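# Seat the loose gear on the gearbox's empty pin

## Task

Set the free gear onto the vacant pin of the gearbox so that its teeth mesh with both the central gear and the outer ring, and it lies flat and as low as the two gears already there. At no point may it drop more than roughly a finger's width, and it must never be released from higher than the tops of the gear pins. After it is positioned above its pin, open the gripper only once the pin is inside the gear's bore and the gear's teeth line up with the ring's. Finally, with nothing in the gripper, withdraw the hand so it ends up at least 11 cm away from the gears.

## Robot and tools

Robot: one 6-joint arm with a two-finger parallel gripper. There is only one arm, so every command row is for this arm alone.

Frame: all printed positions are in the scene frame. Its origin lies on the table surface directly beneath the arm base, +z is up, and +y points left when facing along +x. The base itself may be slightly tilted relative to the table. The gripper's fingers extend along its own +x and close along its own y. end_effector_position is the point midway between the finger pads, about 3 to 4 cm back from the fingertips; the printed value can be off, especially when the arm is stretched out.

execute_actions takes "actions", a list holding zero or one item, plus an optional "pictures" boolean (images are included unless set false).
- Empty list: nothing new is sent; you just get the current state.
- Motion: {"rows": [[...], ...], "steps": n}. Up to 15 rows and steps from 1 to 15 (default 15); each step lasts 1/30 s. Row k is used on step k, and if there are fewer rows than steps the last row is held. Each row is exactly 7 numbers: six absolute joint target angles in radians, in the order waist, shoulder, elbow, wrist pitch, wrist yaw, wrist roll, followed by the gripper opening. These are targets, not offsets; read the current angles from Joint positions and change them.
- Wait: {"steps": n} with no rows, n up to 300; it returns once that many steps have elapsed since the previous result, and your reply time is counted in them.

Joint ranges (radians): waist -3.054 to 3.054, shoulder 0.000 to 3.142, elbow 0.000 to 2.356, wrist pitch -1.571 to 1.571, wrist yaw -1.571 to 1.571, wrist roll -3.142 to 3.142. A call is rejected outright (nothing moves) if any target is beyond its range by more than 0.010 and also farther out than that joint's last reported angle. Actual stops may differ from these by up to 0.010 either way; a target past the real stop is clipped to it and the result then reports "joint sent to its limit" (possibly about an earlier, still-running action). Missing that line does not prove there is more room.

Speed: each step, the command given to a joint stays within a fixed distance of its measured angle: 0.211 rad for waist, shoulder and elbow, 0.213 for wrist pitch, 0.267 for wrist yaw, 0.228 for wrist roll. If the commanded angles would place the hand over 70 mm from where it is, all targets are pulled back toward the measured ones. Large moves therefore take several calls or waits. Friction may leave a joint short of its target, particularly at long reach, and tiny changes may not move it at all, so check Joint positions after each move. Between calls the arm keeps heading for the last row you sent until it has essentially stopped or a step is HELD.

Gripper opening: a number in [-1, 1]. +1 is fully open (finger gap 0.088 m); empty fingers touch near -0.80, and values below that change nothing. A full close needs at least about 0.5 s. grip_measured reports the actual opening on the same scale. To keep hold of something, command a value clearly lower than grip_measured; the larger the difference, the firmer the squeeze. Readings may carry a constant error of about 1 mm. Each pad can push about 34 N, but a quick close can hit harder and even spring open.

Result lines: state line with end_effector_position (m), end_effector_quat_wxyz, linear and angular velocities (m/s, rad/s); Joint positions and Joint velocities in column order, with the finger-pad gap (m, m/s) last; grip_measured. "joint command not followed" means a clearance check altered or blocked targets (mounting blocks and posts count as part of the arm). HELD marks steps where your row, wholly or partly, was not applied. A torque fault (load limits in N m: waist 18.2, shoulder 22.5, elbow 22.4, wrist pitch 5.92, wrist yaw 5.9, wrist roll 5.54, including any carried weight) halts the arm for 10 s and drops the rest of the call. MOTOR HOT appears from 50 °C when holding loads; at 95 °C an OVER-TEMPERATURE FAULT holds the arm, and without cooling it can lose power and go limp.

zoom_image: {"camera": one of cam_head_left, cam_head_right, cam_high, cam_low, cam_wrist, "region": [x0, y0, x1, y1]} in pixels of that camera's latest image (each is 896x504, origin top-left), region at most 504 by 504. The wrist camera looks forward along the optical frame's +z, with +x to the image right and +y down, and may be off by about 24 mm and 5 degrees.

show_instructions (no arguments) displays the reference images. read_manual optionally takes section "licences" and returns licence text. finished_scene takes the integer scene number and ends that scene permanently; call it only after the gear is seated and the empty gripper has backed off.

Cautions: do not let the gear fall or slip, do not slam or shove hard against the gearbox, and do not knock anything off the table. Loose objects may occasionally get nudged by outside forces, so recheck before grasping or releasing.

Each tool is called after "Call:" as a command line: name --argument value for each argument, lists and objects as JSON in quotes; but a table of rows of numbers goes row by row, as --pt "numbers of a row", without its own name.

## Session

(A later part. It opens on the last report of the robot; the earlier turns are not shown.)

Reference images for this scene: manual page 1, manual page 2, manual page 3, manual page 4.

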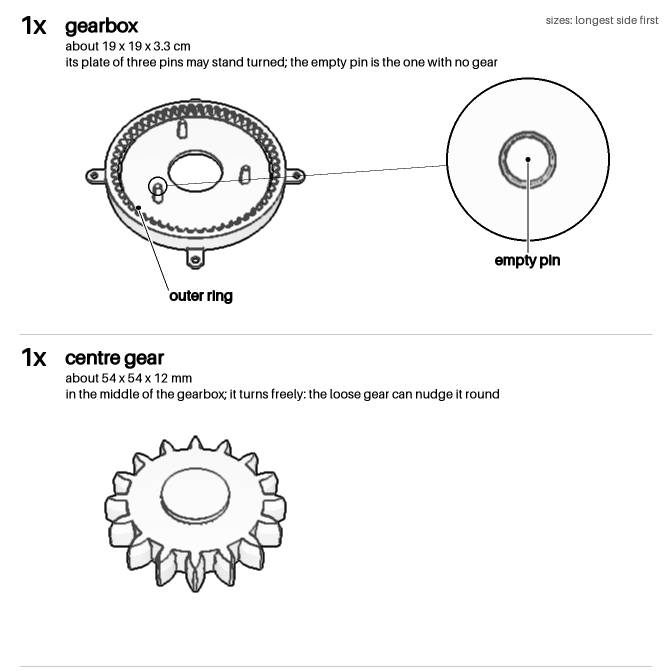

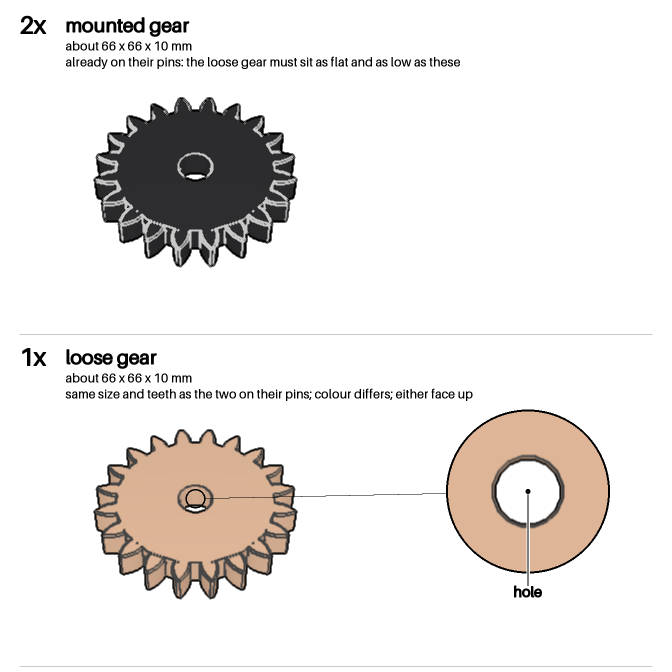

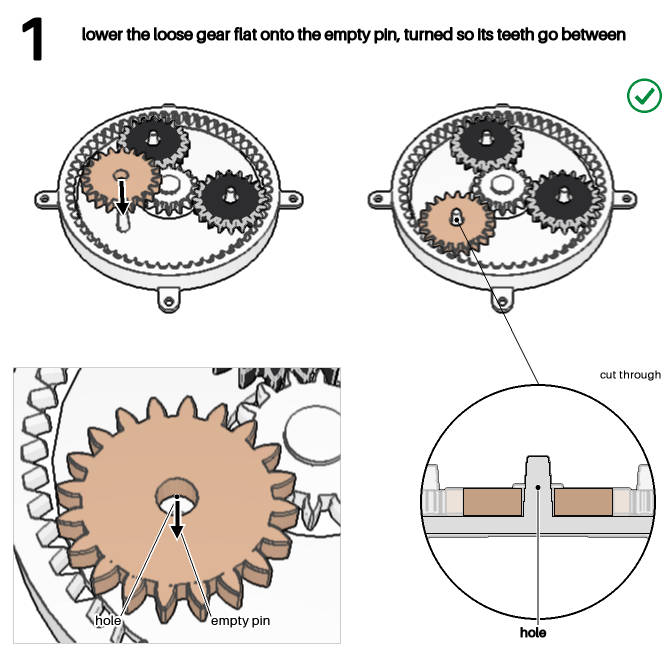

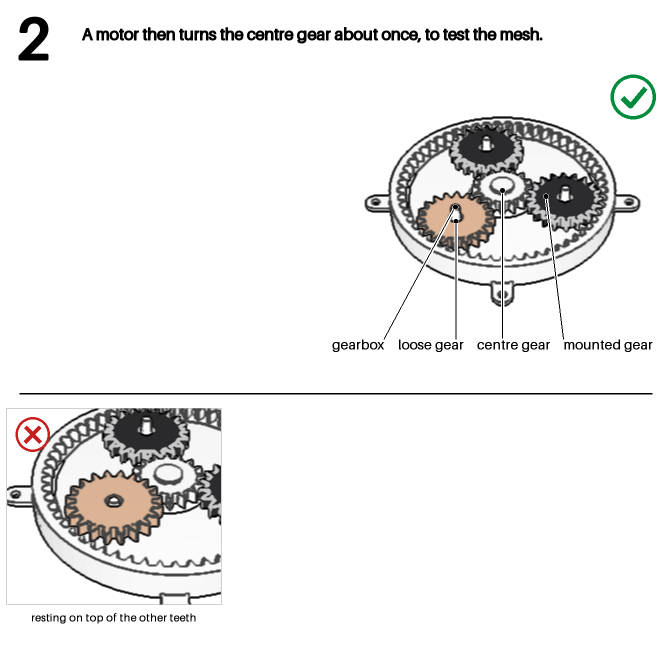

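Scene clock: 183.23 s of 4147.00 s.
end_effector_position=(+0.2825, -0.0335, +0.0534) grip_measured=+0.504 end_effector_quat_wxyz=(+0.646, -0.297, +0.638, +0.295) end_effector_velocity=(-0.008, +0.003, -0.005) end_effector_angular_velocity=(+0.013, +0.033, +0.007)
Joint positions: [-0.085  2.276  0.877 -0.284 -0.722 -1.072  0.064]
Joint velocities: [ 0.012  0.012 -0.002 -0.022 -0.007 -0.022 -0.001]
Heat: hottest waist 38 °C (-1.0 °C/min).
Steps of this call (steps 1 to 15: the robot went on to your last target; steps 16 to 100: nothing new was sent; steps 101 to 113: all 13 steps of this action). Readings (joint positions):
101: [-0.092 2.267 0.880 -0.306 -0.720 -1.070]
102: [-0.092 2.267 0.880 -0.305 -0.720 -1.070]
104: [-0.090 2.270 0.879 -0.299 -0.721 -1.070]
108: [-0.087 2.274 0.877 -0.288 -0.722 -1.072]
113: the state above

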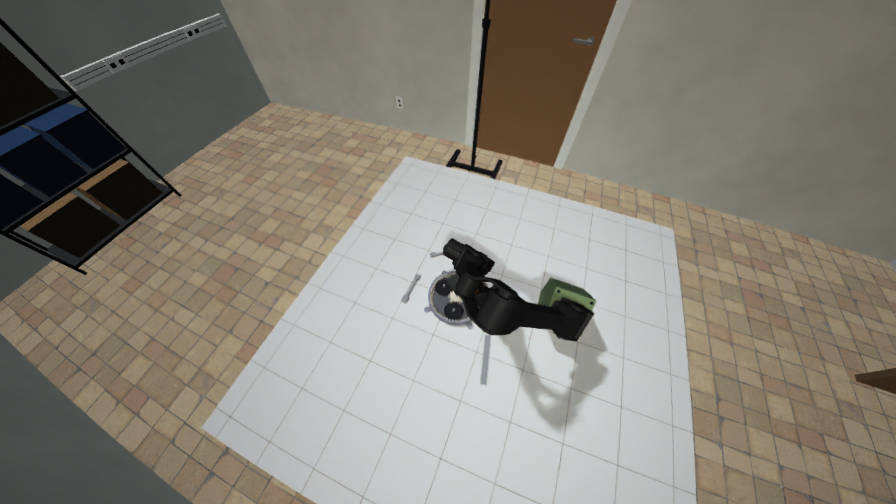

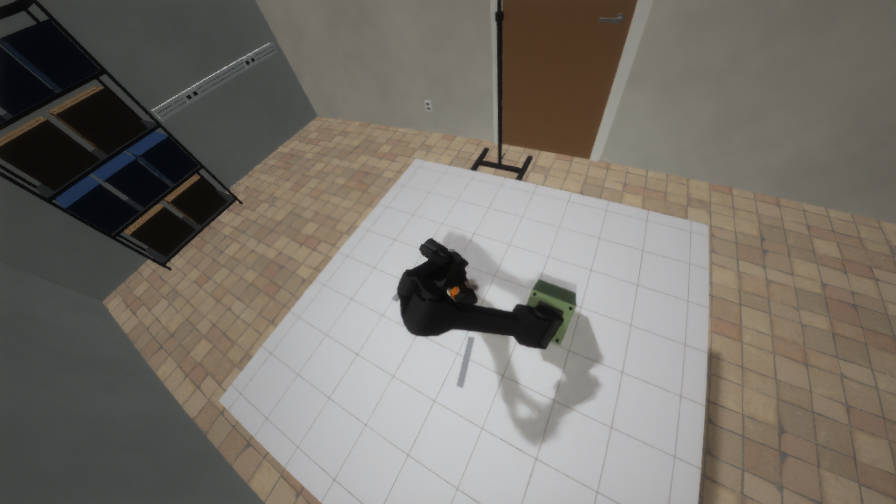

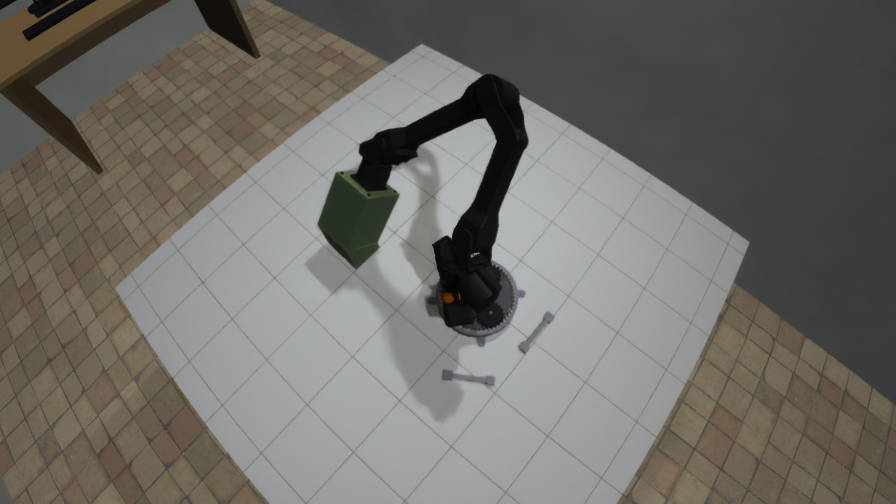

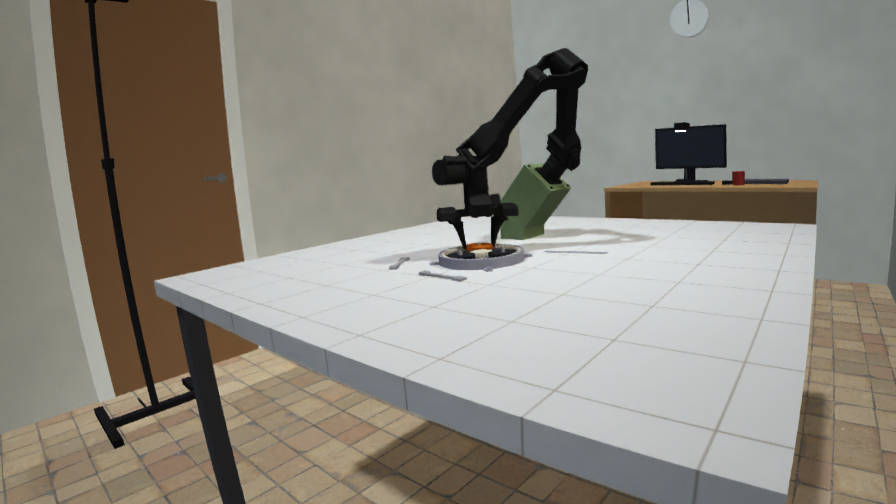

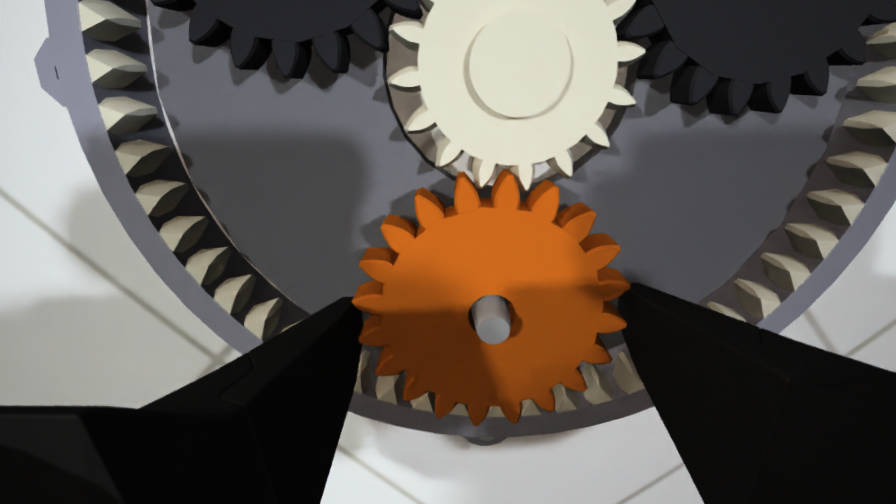

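Meshed in phase; pin through. Release gradually, freezing joints.

Call:
execute_actions --actions '[{"rows":[[-0.085,2.284,0.875,-0.286,-0.72,-1.07,0.3],[-0.085,2.284,0.875,-0.286,-0.72,-1.07,0.4],[-0.085,2.284,0.875,-0.286,-0.72,-1.07,0.48],[-0.085,2.284,0.875,-0.286,-0.72,-1.07,0.54],[-0.085,2.284,0.875,-0.286,-0.72,-1.07,0.6],[-0.085,2.284,0.875,-0.286,-0.72,-1.07,0.66],[-0.085,2.284,0.875,-0.286,-0.72,-1.07,0.72]],"steps":15}]'

Call:
execute_actions --actions '[{"rows":[[-0.092,2.27,0.878,-0.296,-0.72,-1.07,0.72],[-0.098,2.262,0.881,-0.308,-0.72,-1.07,0.72],[-0.104,2.255,0.885,-0.32,-0.72,-1.07,0.72],[-0.11,2.248,0.889,-0.334,-0.72,-1.07,0.72],[-0.116,2.241,0.893,-0.348,-0.72,-1.07,0.72],[-0.122,2.234,0.897,-0.362,-0.72,-1.07,0.72],[-0.128,2.227,0.901,-0.376,-0.72,-1.07,0.72],[-0.134,2.22,0.905,-0.39,-0.72,-1.07,0.72],[-0.14,2.213,0.909,-0.404,-0.72,-1.07,0.72],[-0.146,2.206,0.913,-0.418,-0.72,-1.07,0.72],[-0.152,2.199,0.917,-0.432,-0.72,-1.07,0.72],[-0.158,2.192,0.921,-0.446,-0.72,-1.07,0.72],[-0.164,2.185,0.925,-0.46,-0.72,-1.07,0.72]],"steps":15}]'

Call:
zoom_image --camera "cam_wrist" --region '[250,100,750,504]'

Scene clock: 190.20 s of 4147.00 s.
end_effector_position=(+0.2815, -0.0335, +0.0528) grip_measured=+0.703 end_effector_quat_wxyz=(+0.645, -0.296, +0.640, +0.296) end_effector_velocity=(-0.002, +0.002, +0.001) end_effector_angular_velocity=(+0.008, +0.002, +0.001)
Joint positions: [-0.084  2.278  0.877 -0.286 -0.722 -1.073  0.073]
Joint velocities: [-0.002 -0.007 -0.007 -0.007 -0.007 -0.007  0.007]
Heat: hottest waist 39 °C (+1.0 °C/min).
Steps of this call (steps 1 to 15: the robot went on to your last target; steps 16 to 194: nothing new was sent; steps 195 to 209: all 15 steps of this action). Readings (joint positions):
195: [-0.083 2.278 0.877 -0.282 -0.721 -1.073]
196: [-0.083 2.278 0.877 -0.281 -0.721 -1.073]
198: [-0.084 2.278 0.877 -0.281 -0.722 -1.073]
202: [-0.084 2.278 0.877 -0.285 -0.722 -1.073]
209: the state above

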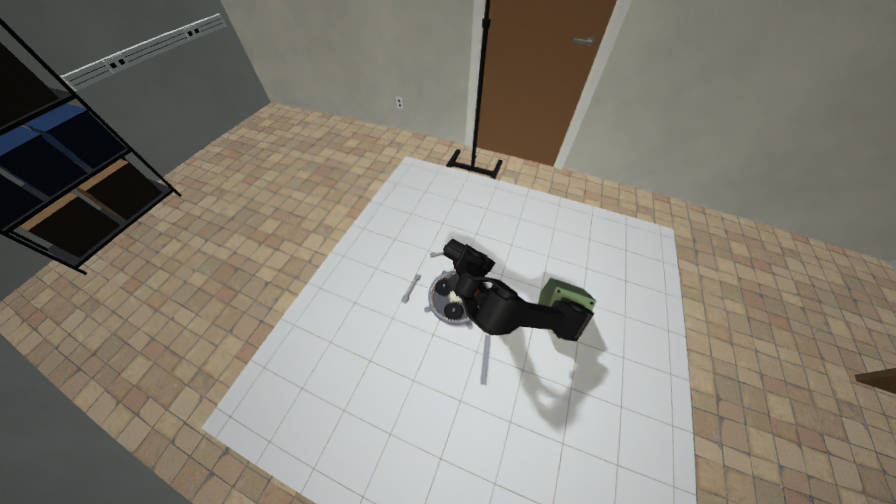

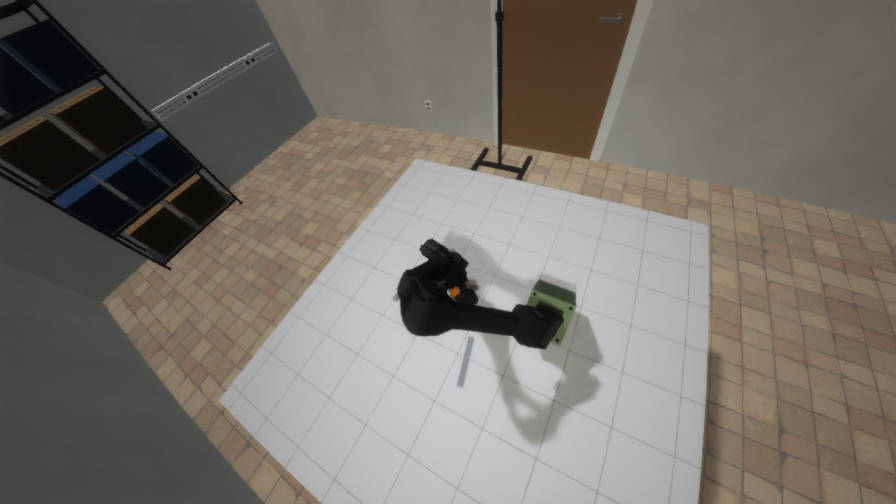

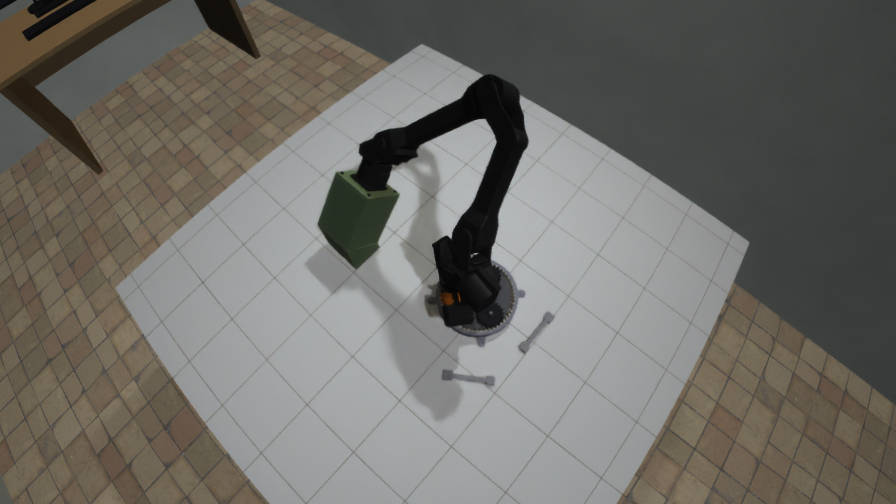

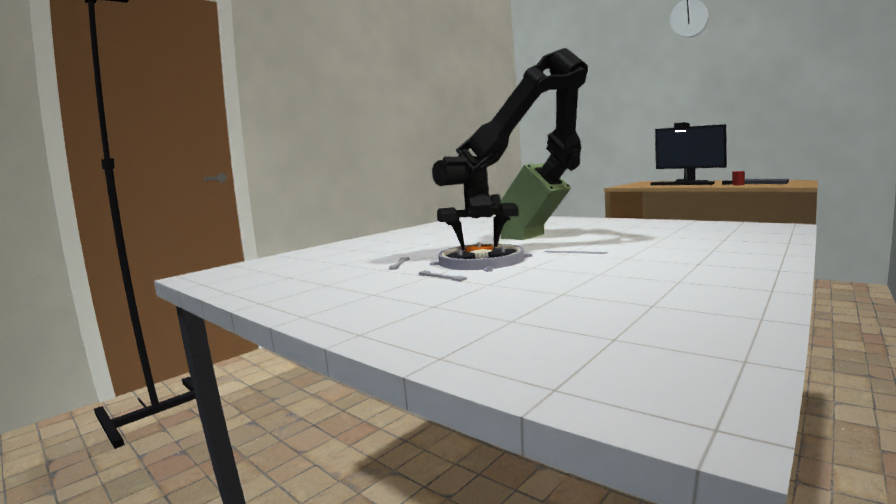

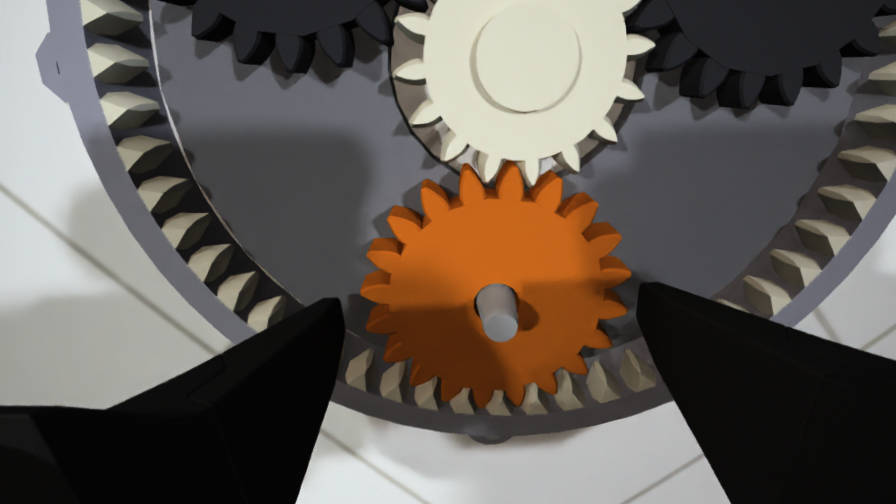

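Scene clock: 190.70 s of 4147.00 s.
end_effector_position=(+0.2866, -0.0317, +0.0840) grip_measured=+0.720 end_effector_quat_wxyz=(+0.661, -0.270, +0.645, +0.271) end_effector_velocity=(+0.024, +0.005, +0.061) end_effector_angular_velocity=(+0.001, -0.091, -0.082)
Joint positions: [-0.151  2.207  0.912 -0.434 -0.722 -1.073  0.074]
Joint velocities: [-0.115 -0.144  0.071 -0.198 -0.007  0.007  0.   ]
Heat: hottest waist 39 °C (+1.0 °C/min).
Steps of this call (steps 1 to 15: all 15 steps of this action). Readings (joint positions):
1: [-0.084 2.278 0.877 -0.286 -0.722 -1.073]
2: [-0.085 2.278 0.877 -0.289 -0.722 -1.073]
4: [-0.090 2.276 0.877 -0.305 -0.722 -1.073]
8: [-0.111 2.256 0.884 -0.350 -0.722 -1.073]
15: the state above

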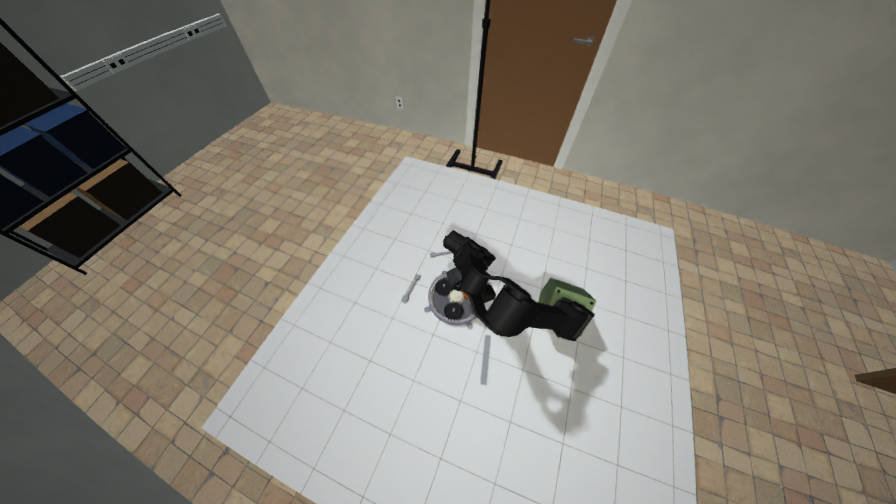

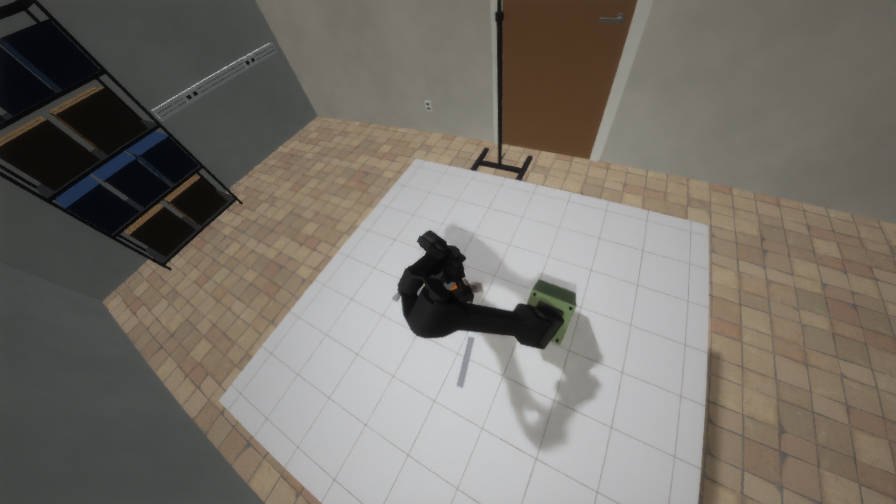

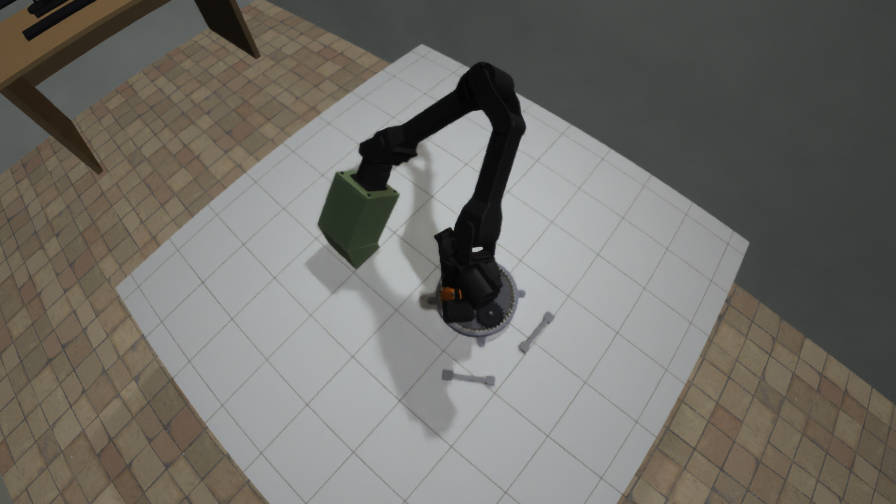

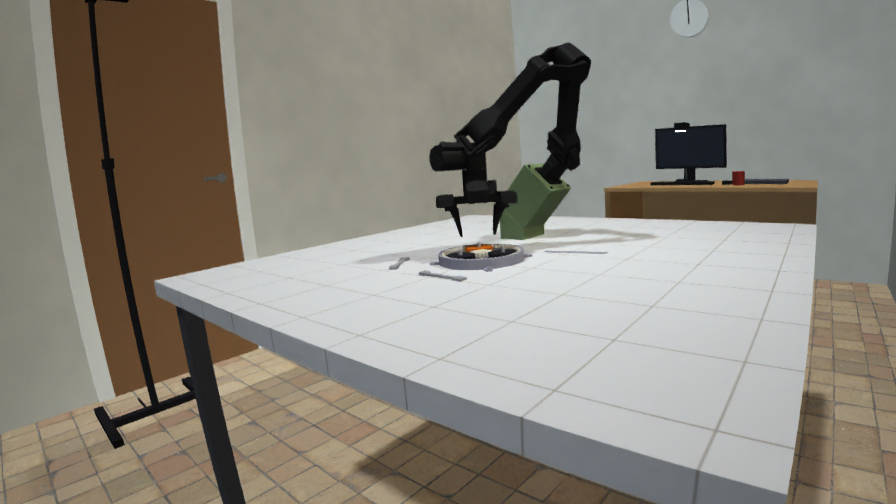

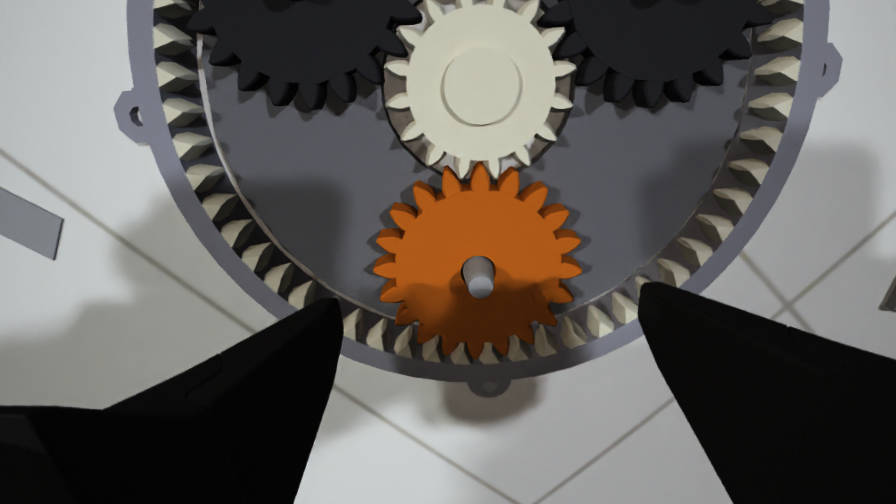

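Region (250, 100, 750, 504) of cam_wrist's 896x504 image, scaled by 1.008, with more detail than that image has; it fills the top 407 rows of this view, and the rest is white.

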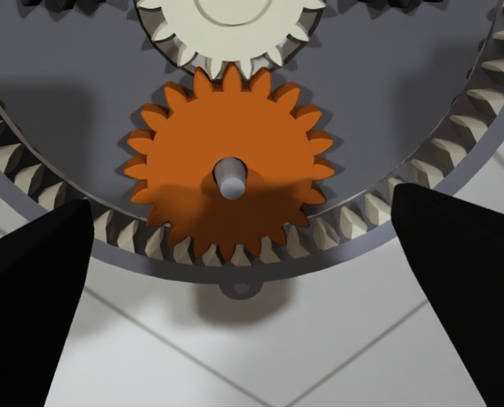

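Seated. Retreat.

Call:
execute_actions --actions '[{"rows":[[-0.18,2.1,0.92,-0.52,-0.72,-1.07,0.75],[-0.19,2.0,0.91,-0.6,-0.72,-1.07,0.75],[-0.2,1.9,0.9,-0.67,-0.72,-1.07,0.75],[-0.2,1.8,0.89,-0.74,-0.72,-1.07,0.75],[-0.2,1.7,0.88,-0.8,-0.72,-1.07,0.75],[-0.2,1.6,0.87,-0.85,-0.72,-1.07,0.75],[-0.2,1.5,0.86,-0.9,-0.72,-1.07,0.75],[-0.2,1.4,0.86,-0.97,-0.72,-1.07,0.75],[-0.2,1.3,0.86,-1.04,-0.72,-1.07,0.75],[-0.2,1.2,0.86,-1.1,-0.72,-1.07,0.75]],"steps":15}]'

Call:
execute_actions --actions '[{"steps":20}]'

Call:
zoom_image --camera "cam_low" --region '[420,220,540,290]'

Scene clock: 195.17 s of 4147.00 s.
end_effector_position=(+0.2343, +0.0819, +0.2080) grip_measured=+0.750 end_effector_quat_wxyz=(+0.676, -0.273, +0.635, +0.255) end_effector_velocity=(-0.043, +0.205, +0.214) end_effector_angular_velocity=(-0.308, -0.756, +0.702)
Joint positions: [-0.195  1.528  0.869 -1.05  -0.718 -1.073  0.076]
Joint velocities: [-0.002 -1.487 -0.007 -0.418  0.022 -0.022 -0.   ]
Heat: hottest waist 39 °C (+2.0 °C/min).
Steps of this call (steps 1 to 30: the robot went on to your last target; steps 31 to 119: nothing new was sent; steps 120 to 134: all 15 steps of this action). Readings (joint positions):
120: [-0.160 2.188 0.917 -0.467 -0.721 -1.073]
121: [-0.164 2.163 0.916 -0.498 -0.718 -1.073]
123: [-0.177 2.076 0.906 -0.587 -0.718 -1.073]
127: [-0.194 1.869 0.893 -0.786 -0.718 -1.073]
134: the state above

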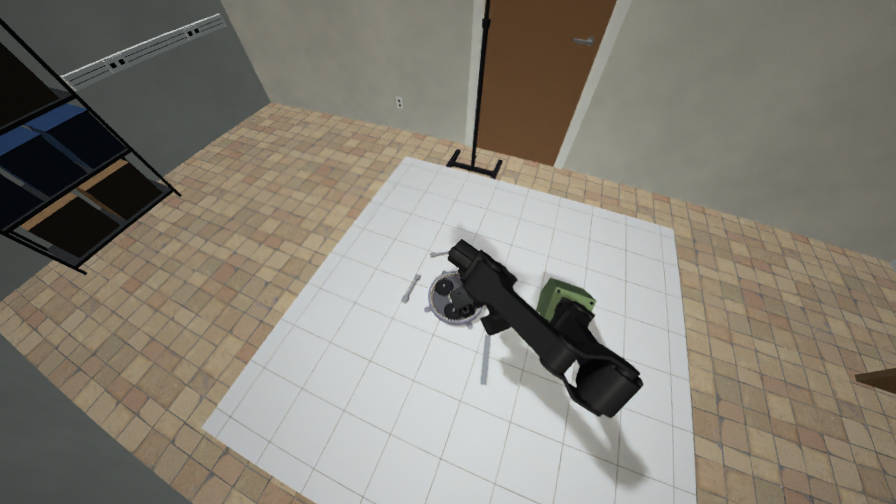

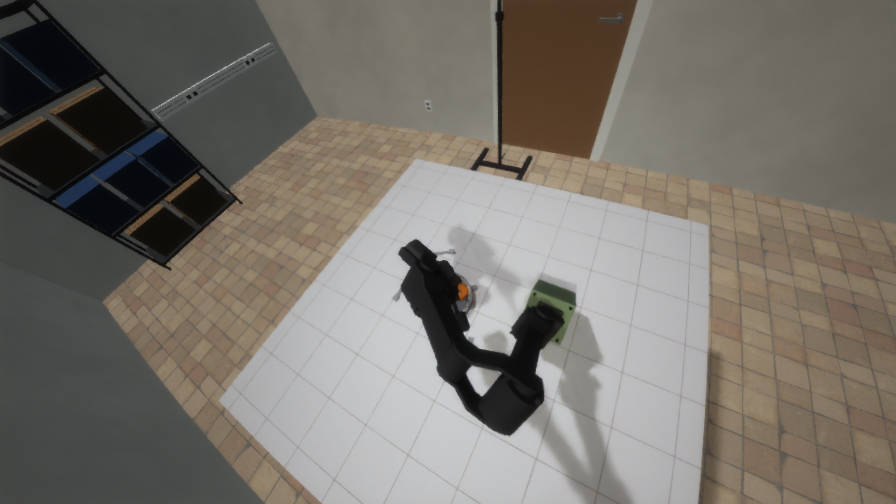

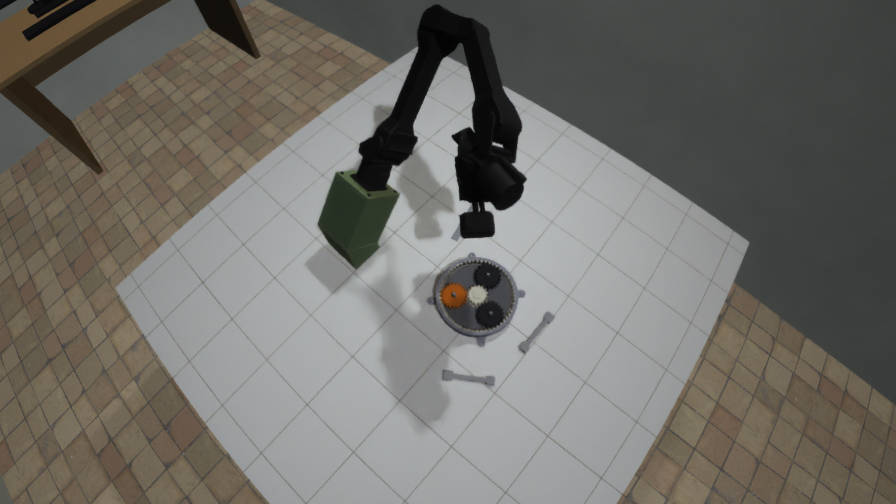

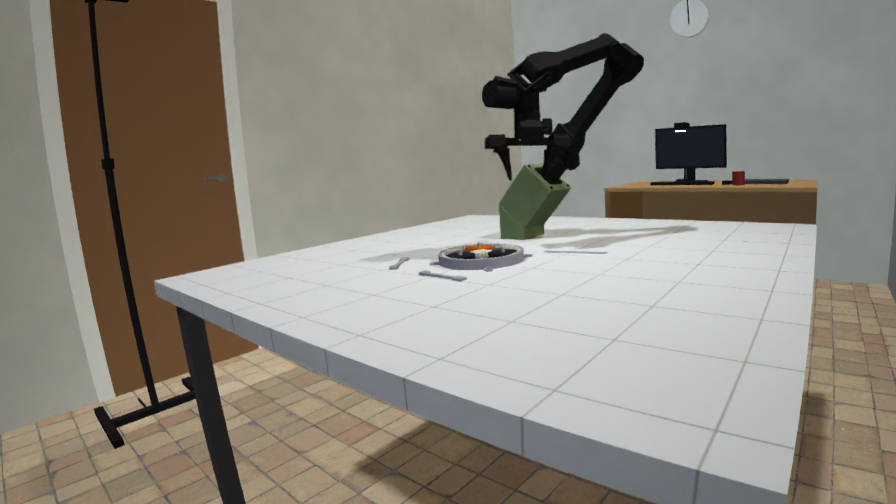

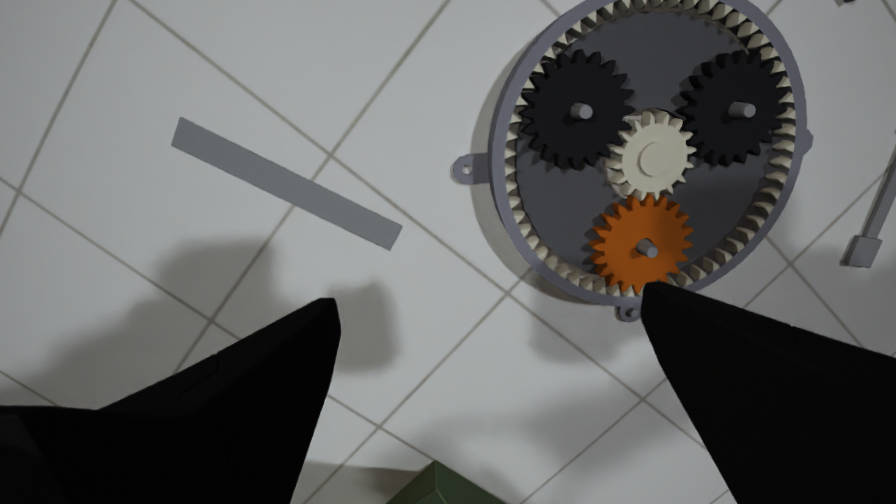

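Scene clock: 195.83 s of 4147.00 s.
end_effector_position=(+0.2230, +0.1249, +0.2513) grip_measured=+0.750 end_effector_quat_wxyz=(+0.700, -0.375, +0.549, +0.261) end_effector_velocity=(-0.003, +0.002, -0.002) end_effector_angular_velocity=(+0.007, +0.006, +0.006)
Joint positions: [-0.196  1.207  0.868 -1.099 -0.719 -1.073  0.076]
Joint velocities: [ 0.002 -0.007 -0.007 -0.007 -0.007 -0.007  0.   ]
Heat: hottest waist 39 °C (+2.0 °C/min).
Steps of this call (steps 1 to 20: the robot went on to your last target). Readings (joint positions):
1: [-0.195 1.479 0.869 -1.062 -0.718 -1.073]
2: [-0.195 1.429 0.869 -1.071 -0.718 -1.073]
4: [-0.196 1.333 0.869 -1.084 -0.718 -1.073]
8: [-0.196 1.234 0.869 -1.095 -0.719 -1.073]
20: the state above

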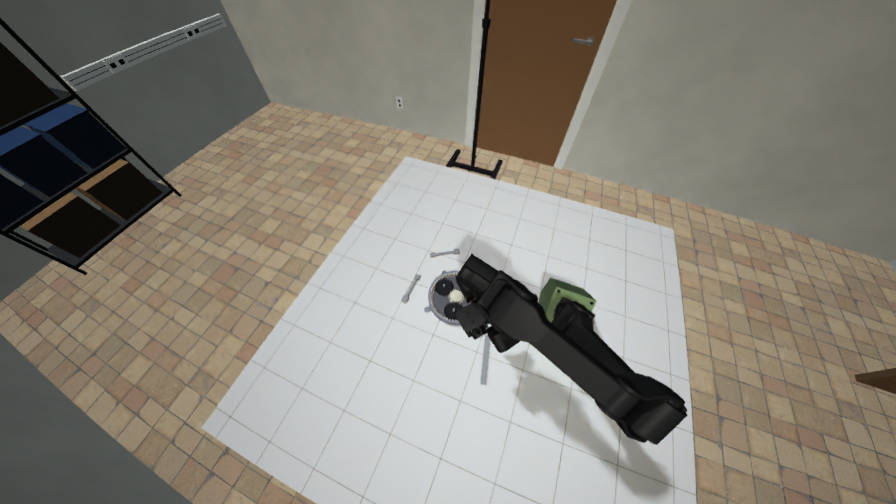

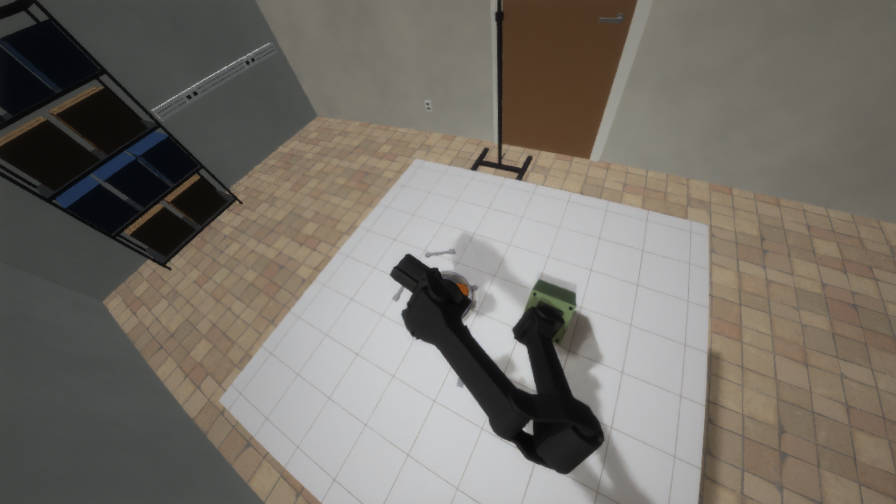

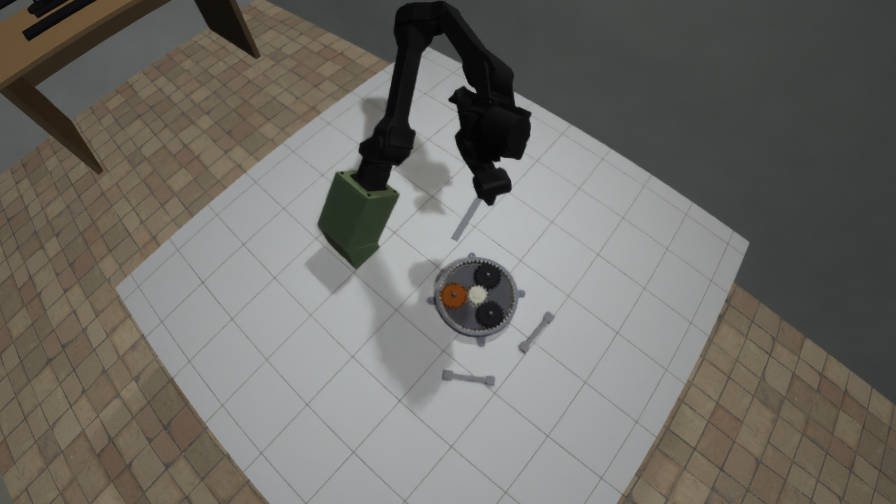

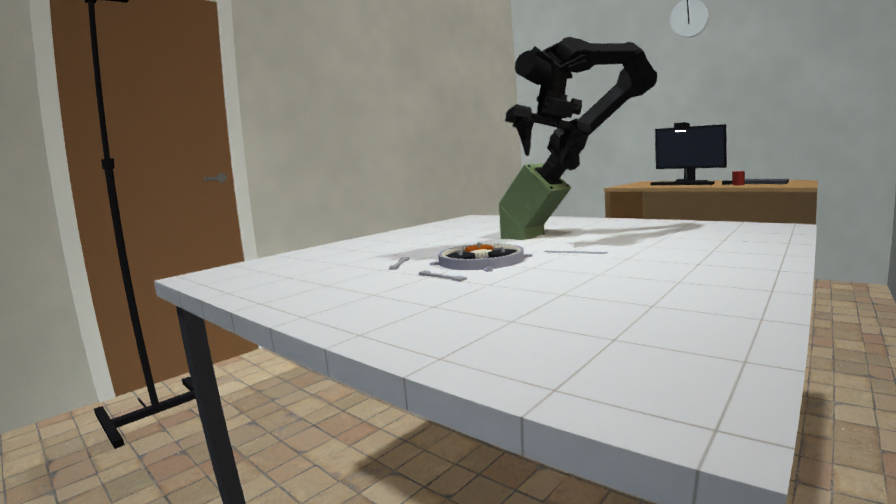

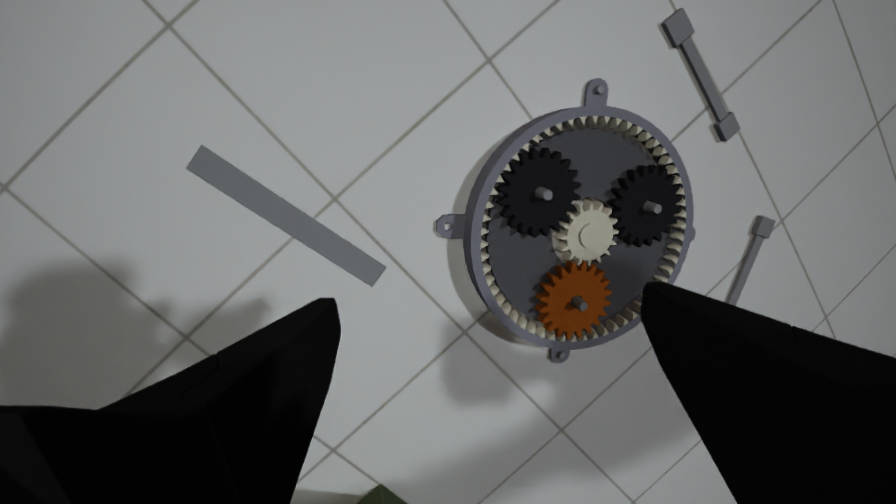

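Region (420, 220, 540, 290) of cam_low's 896x504 image, scaled by 4.200, with more detail than that image has; it fills the top 294 rows of this view, and the rest is white.

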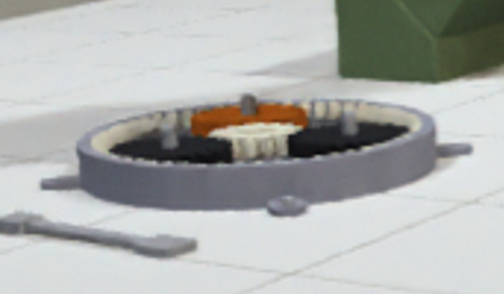

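Call:
zoom_image --camera "cam_wrist" --region '[470,130,700,350]'

Call:
zoom_image --camera "cam_low" --region '[450,235,510,265]'

Region (470, 130, 700, 350) of cam_wrist's 896x504 image, scaled by 2.191, with more detail than that image has; it fills the top 482 rows of this view, and the rest is white.

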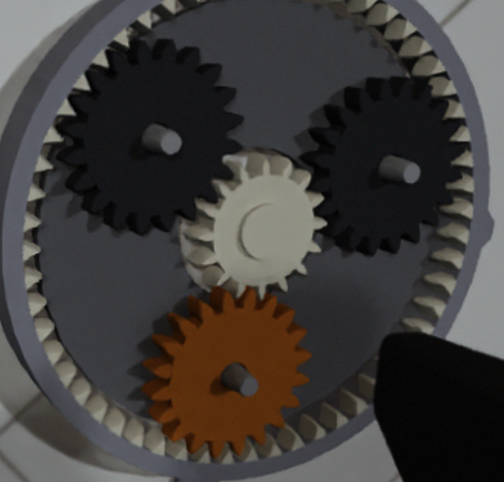

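Region (450, 235, 510, 265) of cam_low's 896x504 image, scaled by 8.400, with more detail than that image has.

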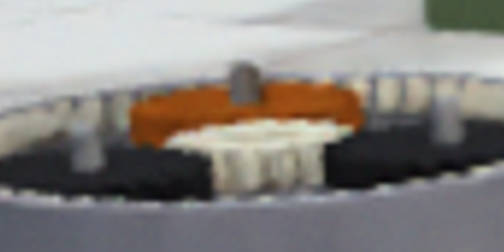

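Pin protrusions match; it's seated.

Call:
finished_scene --scene 2

The scene is finished: the task was done.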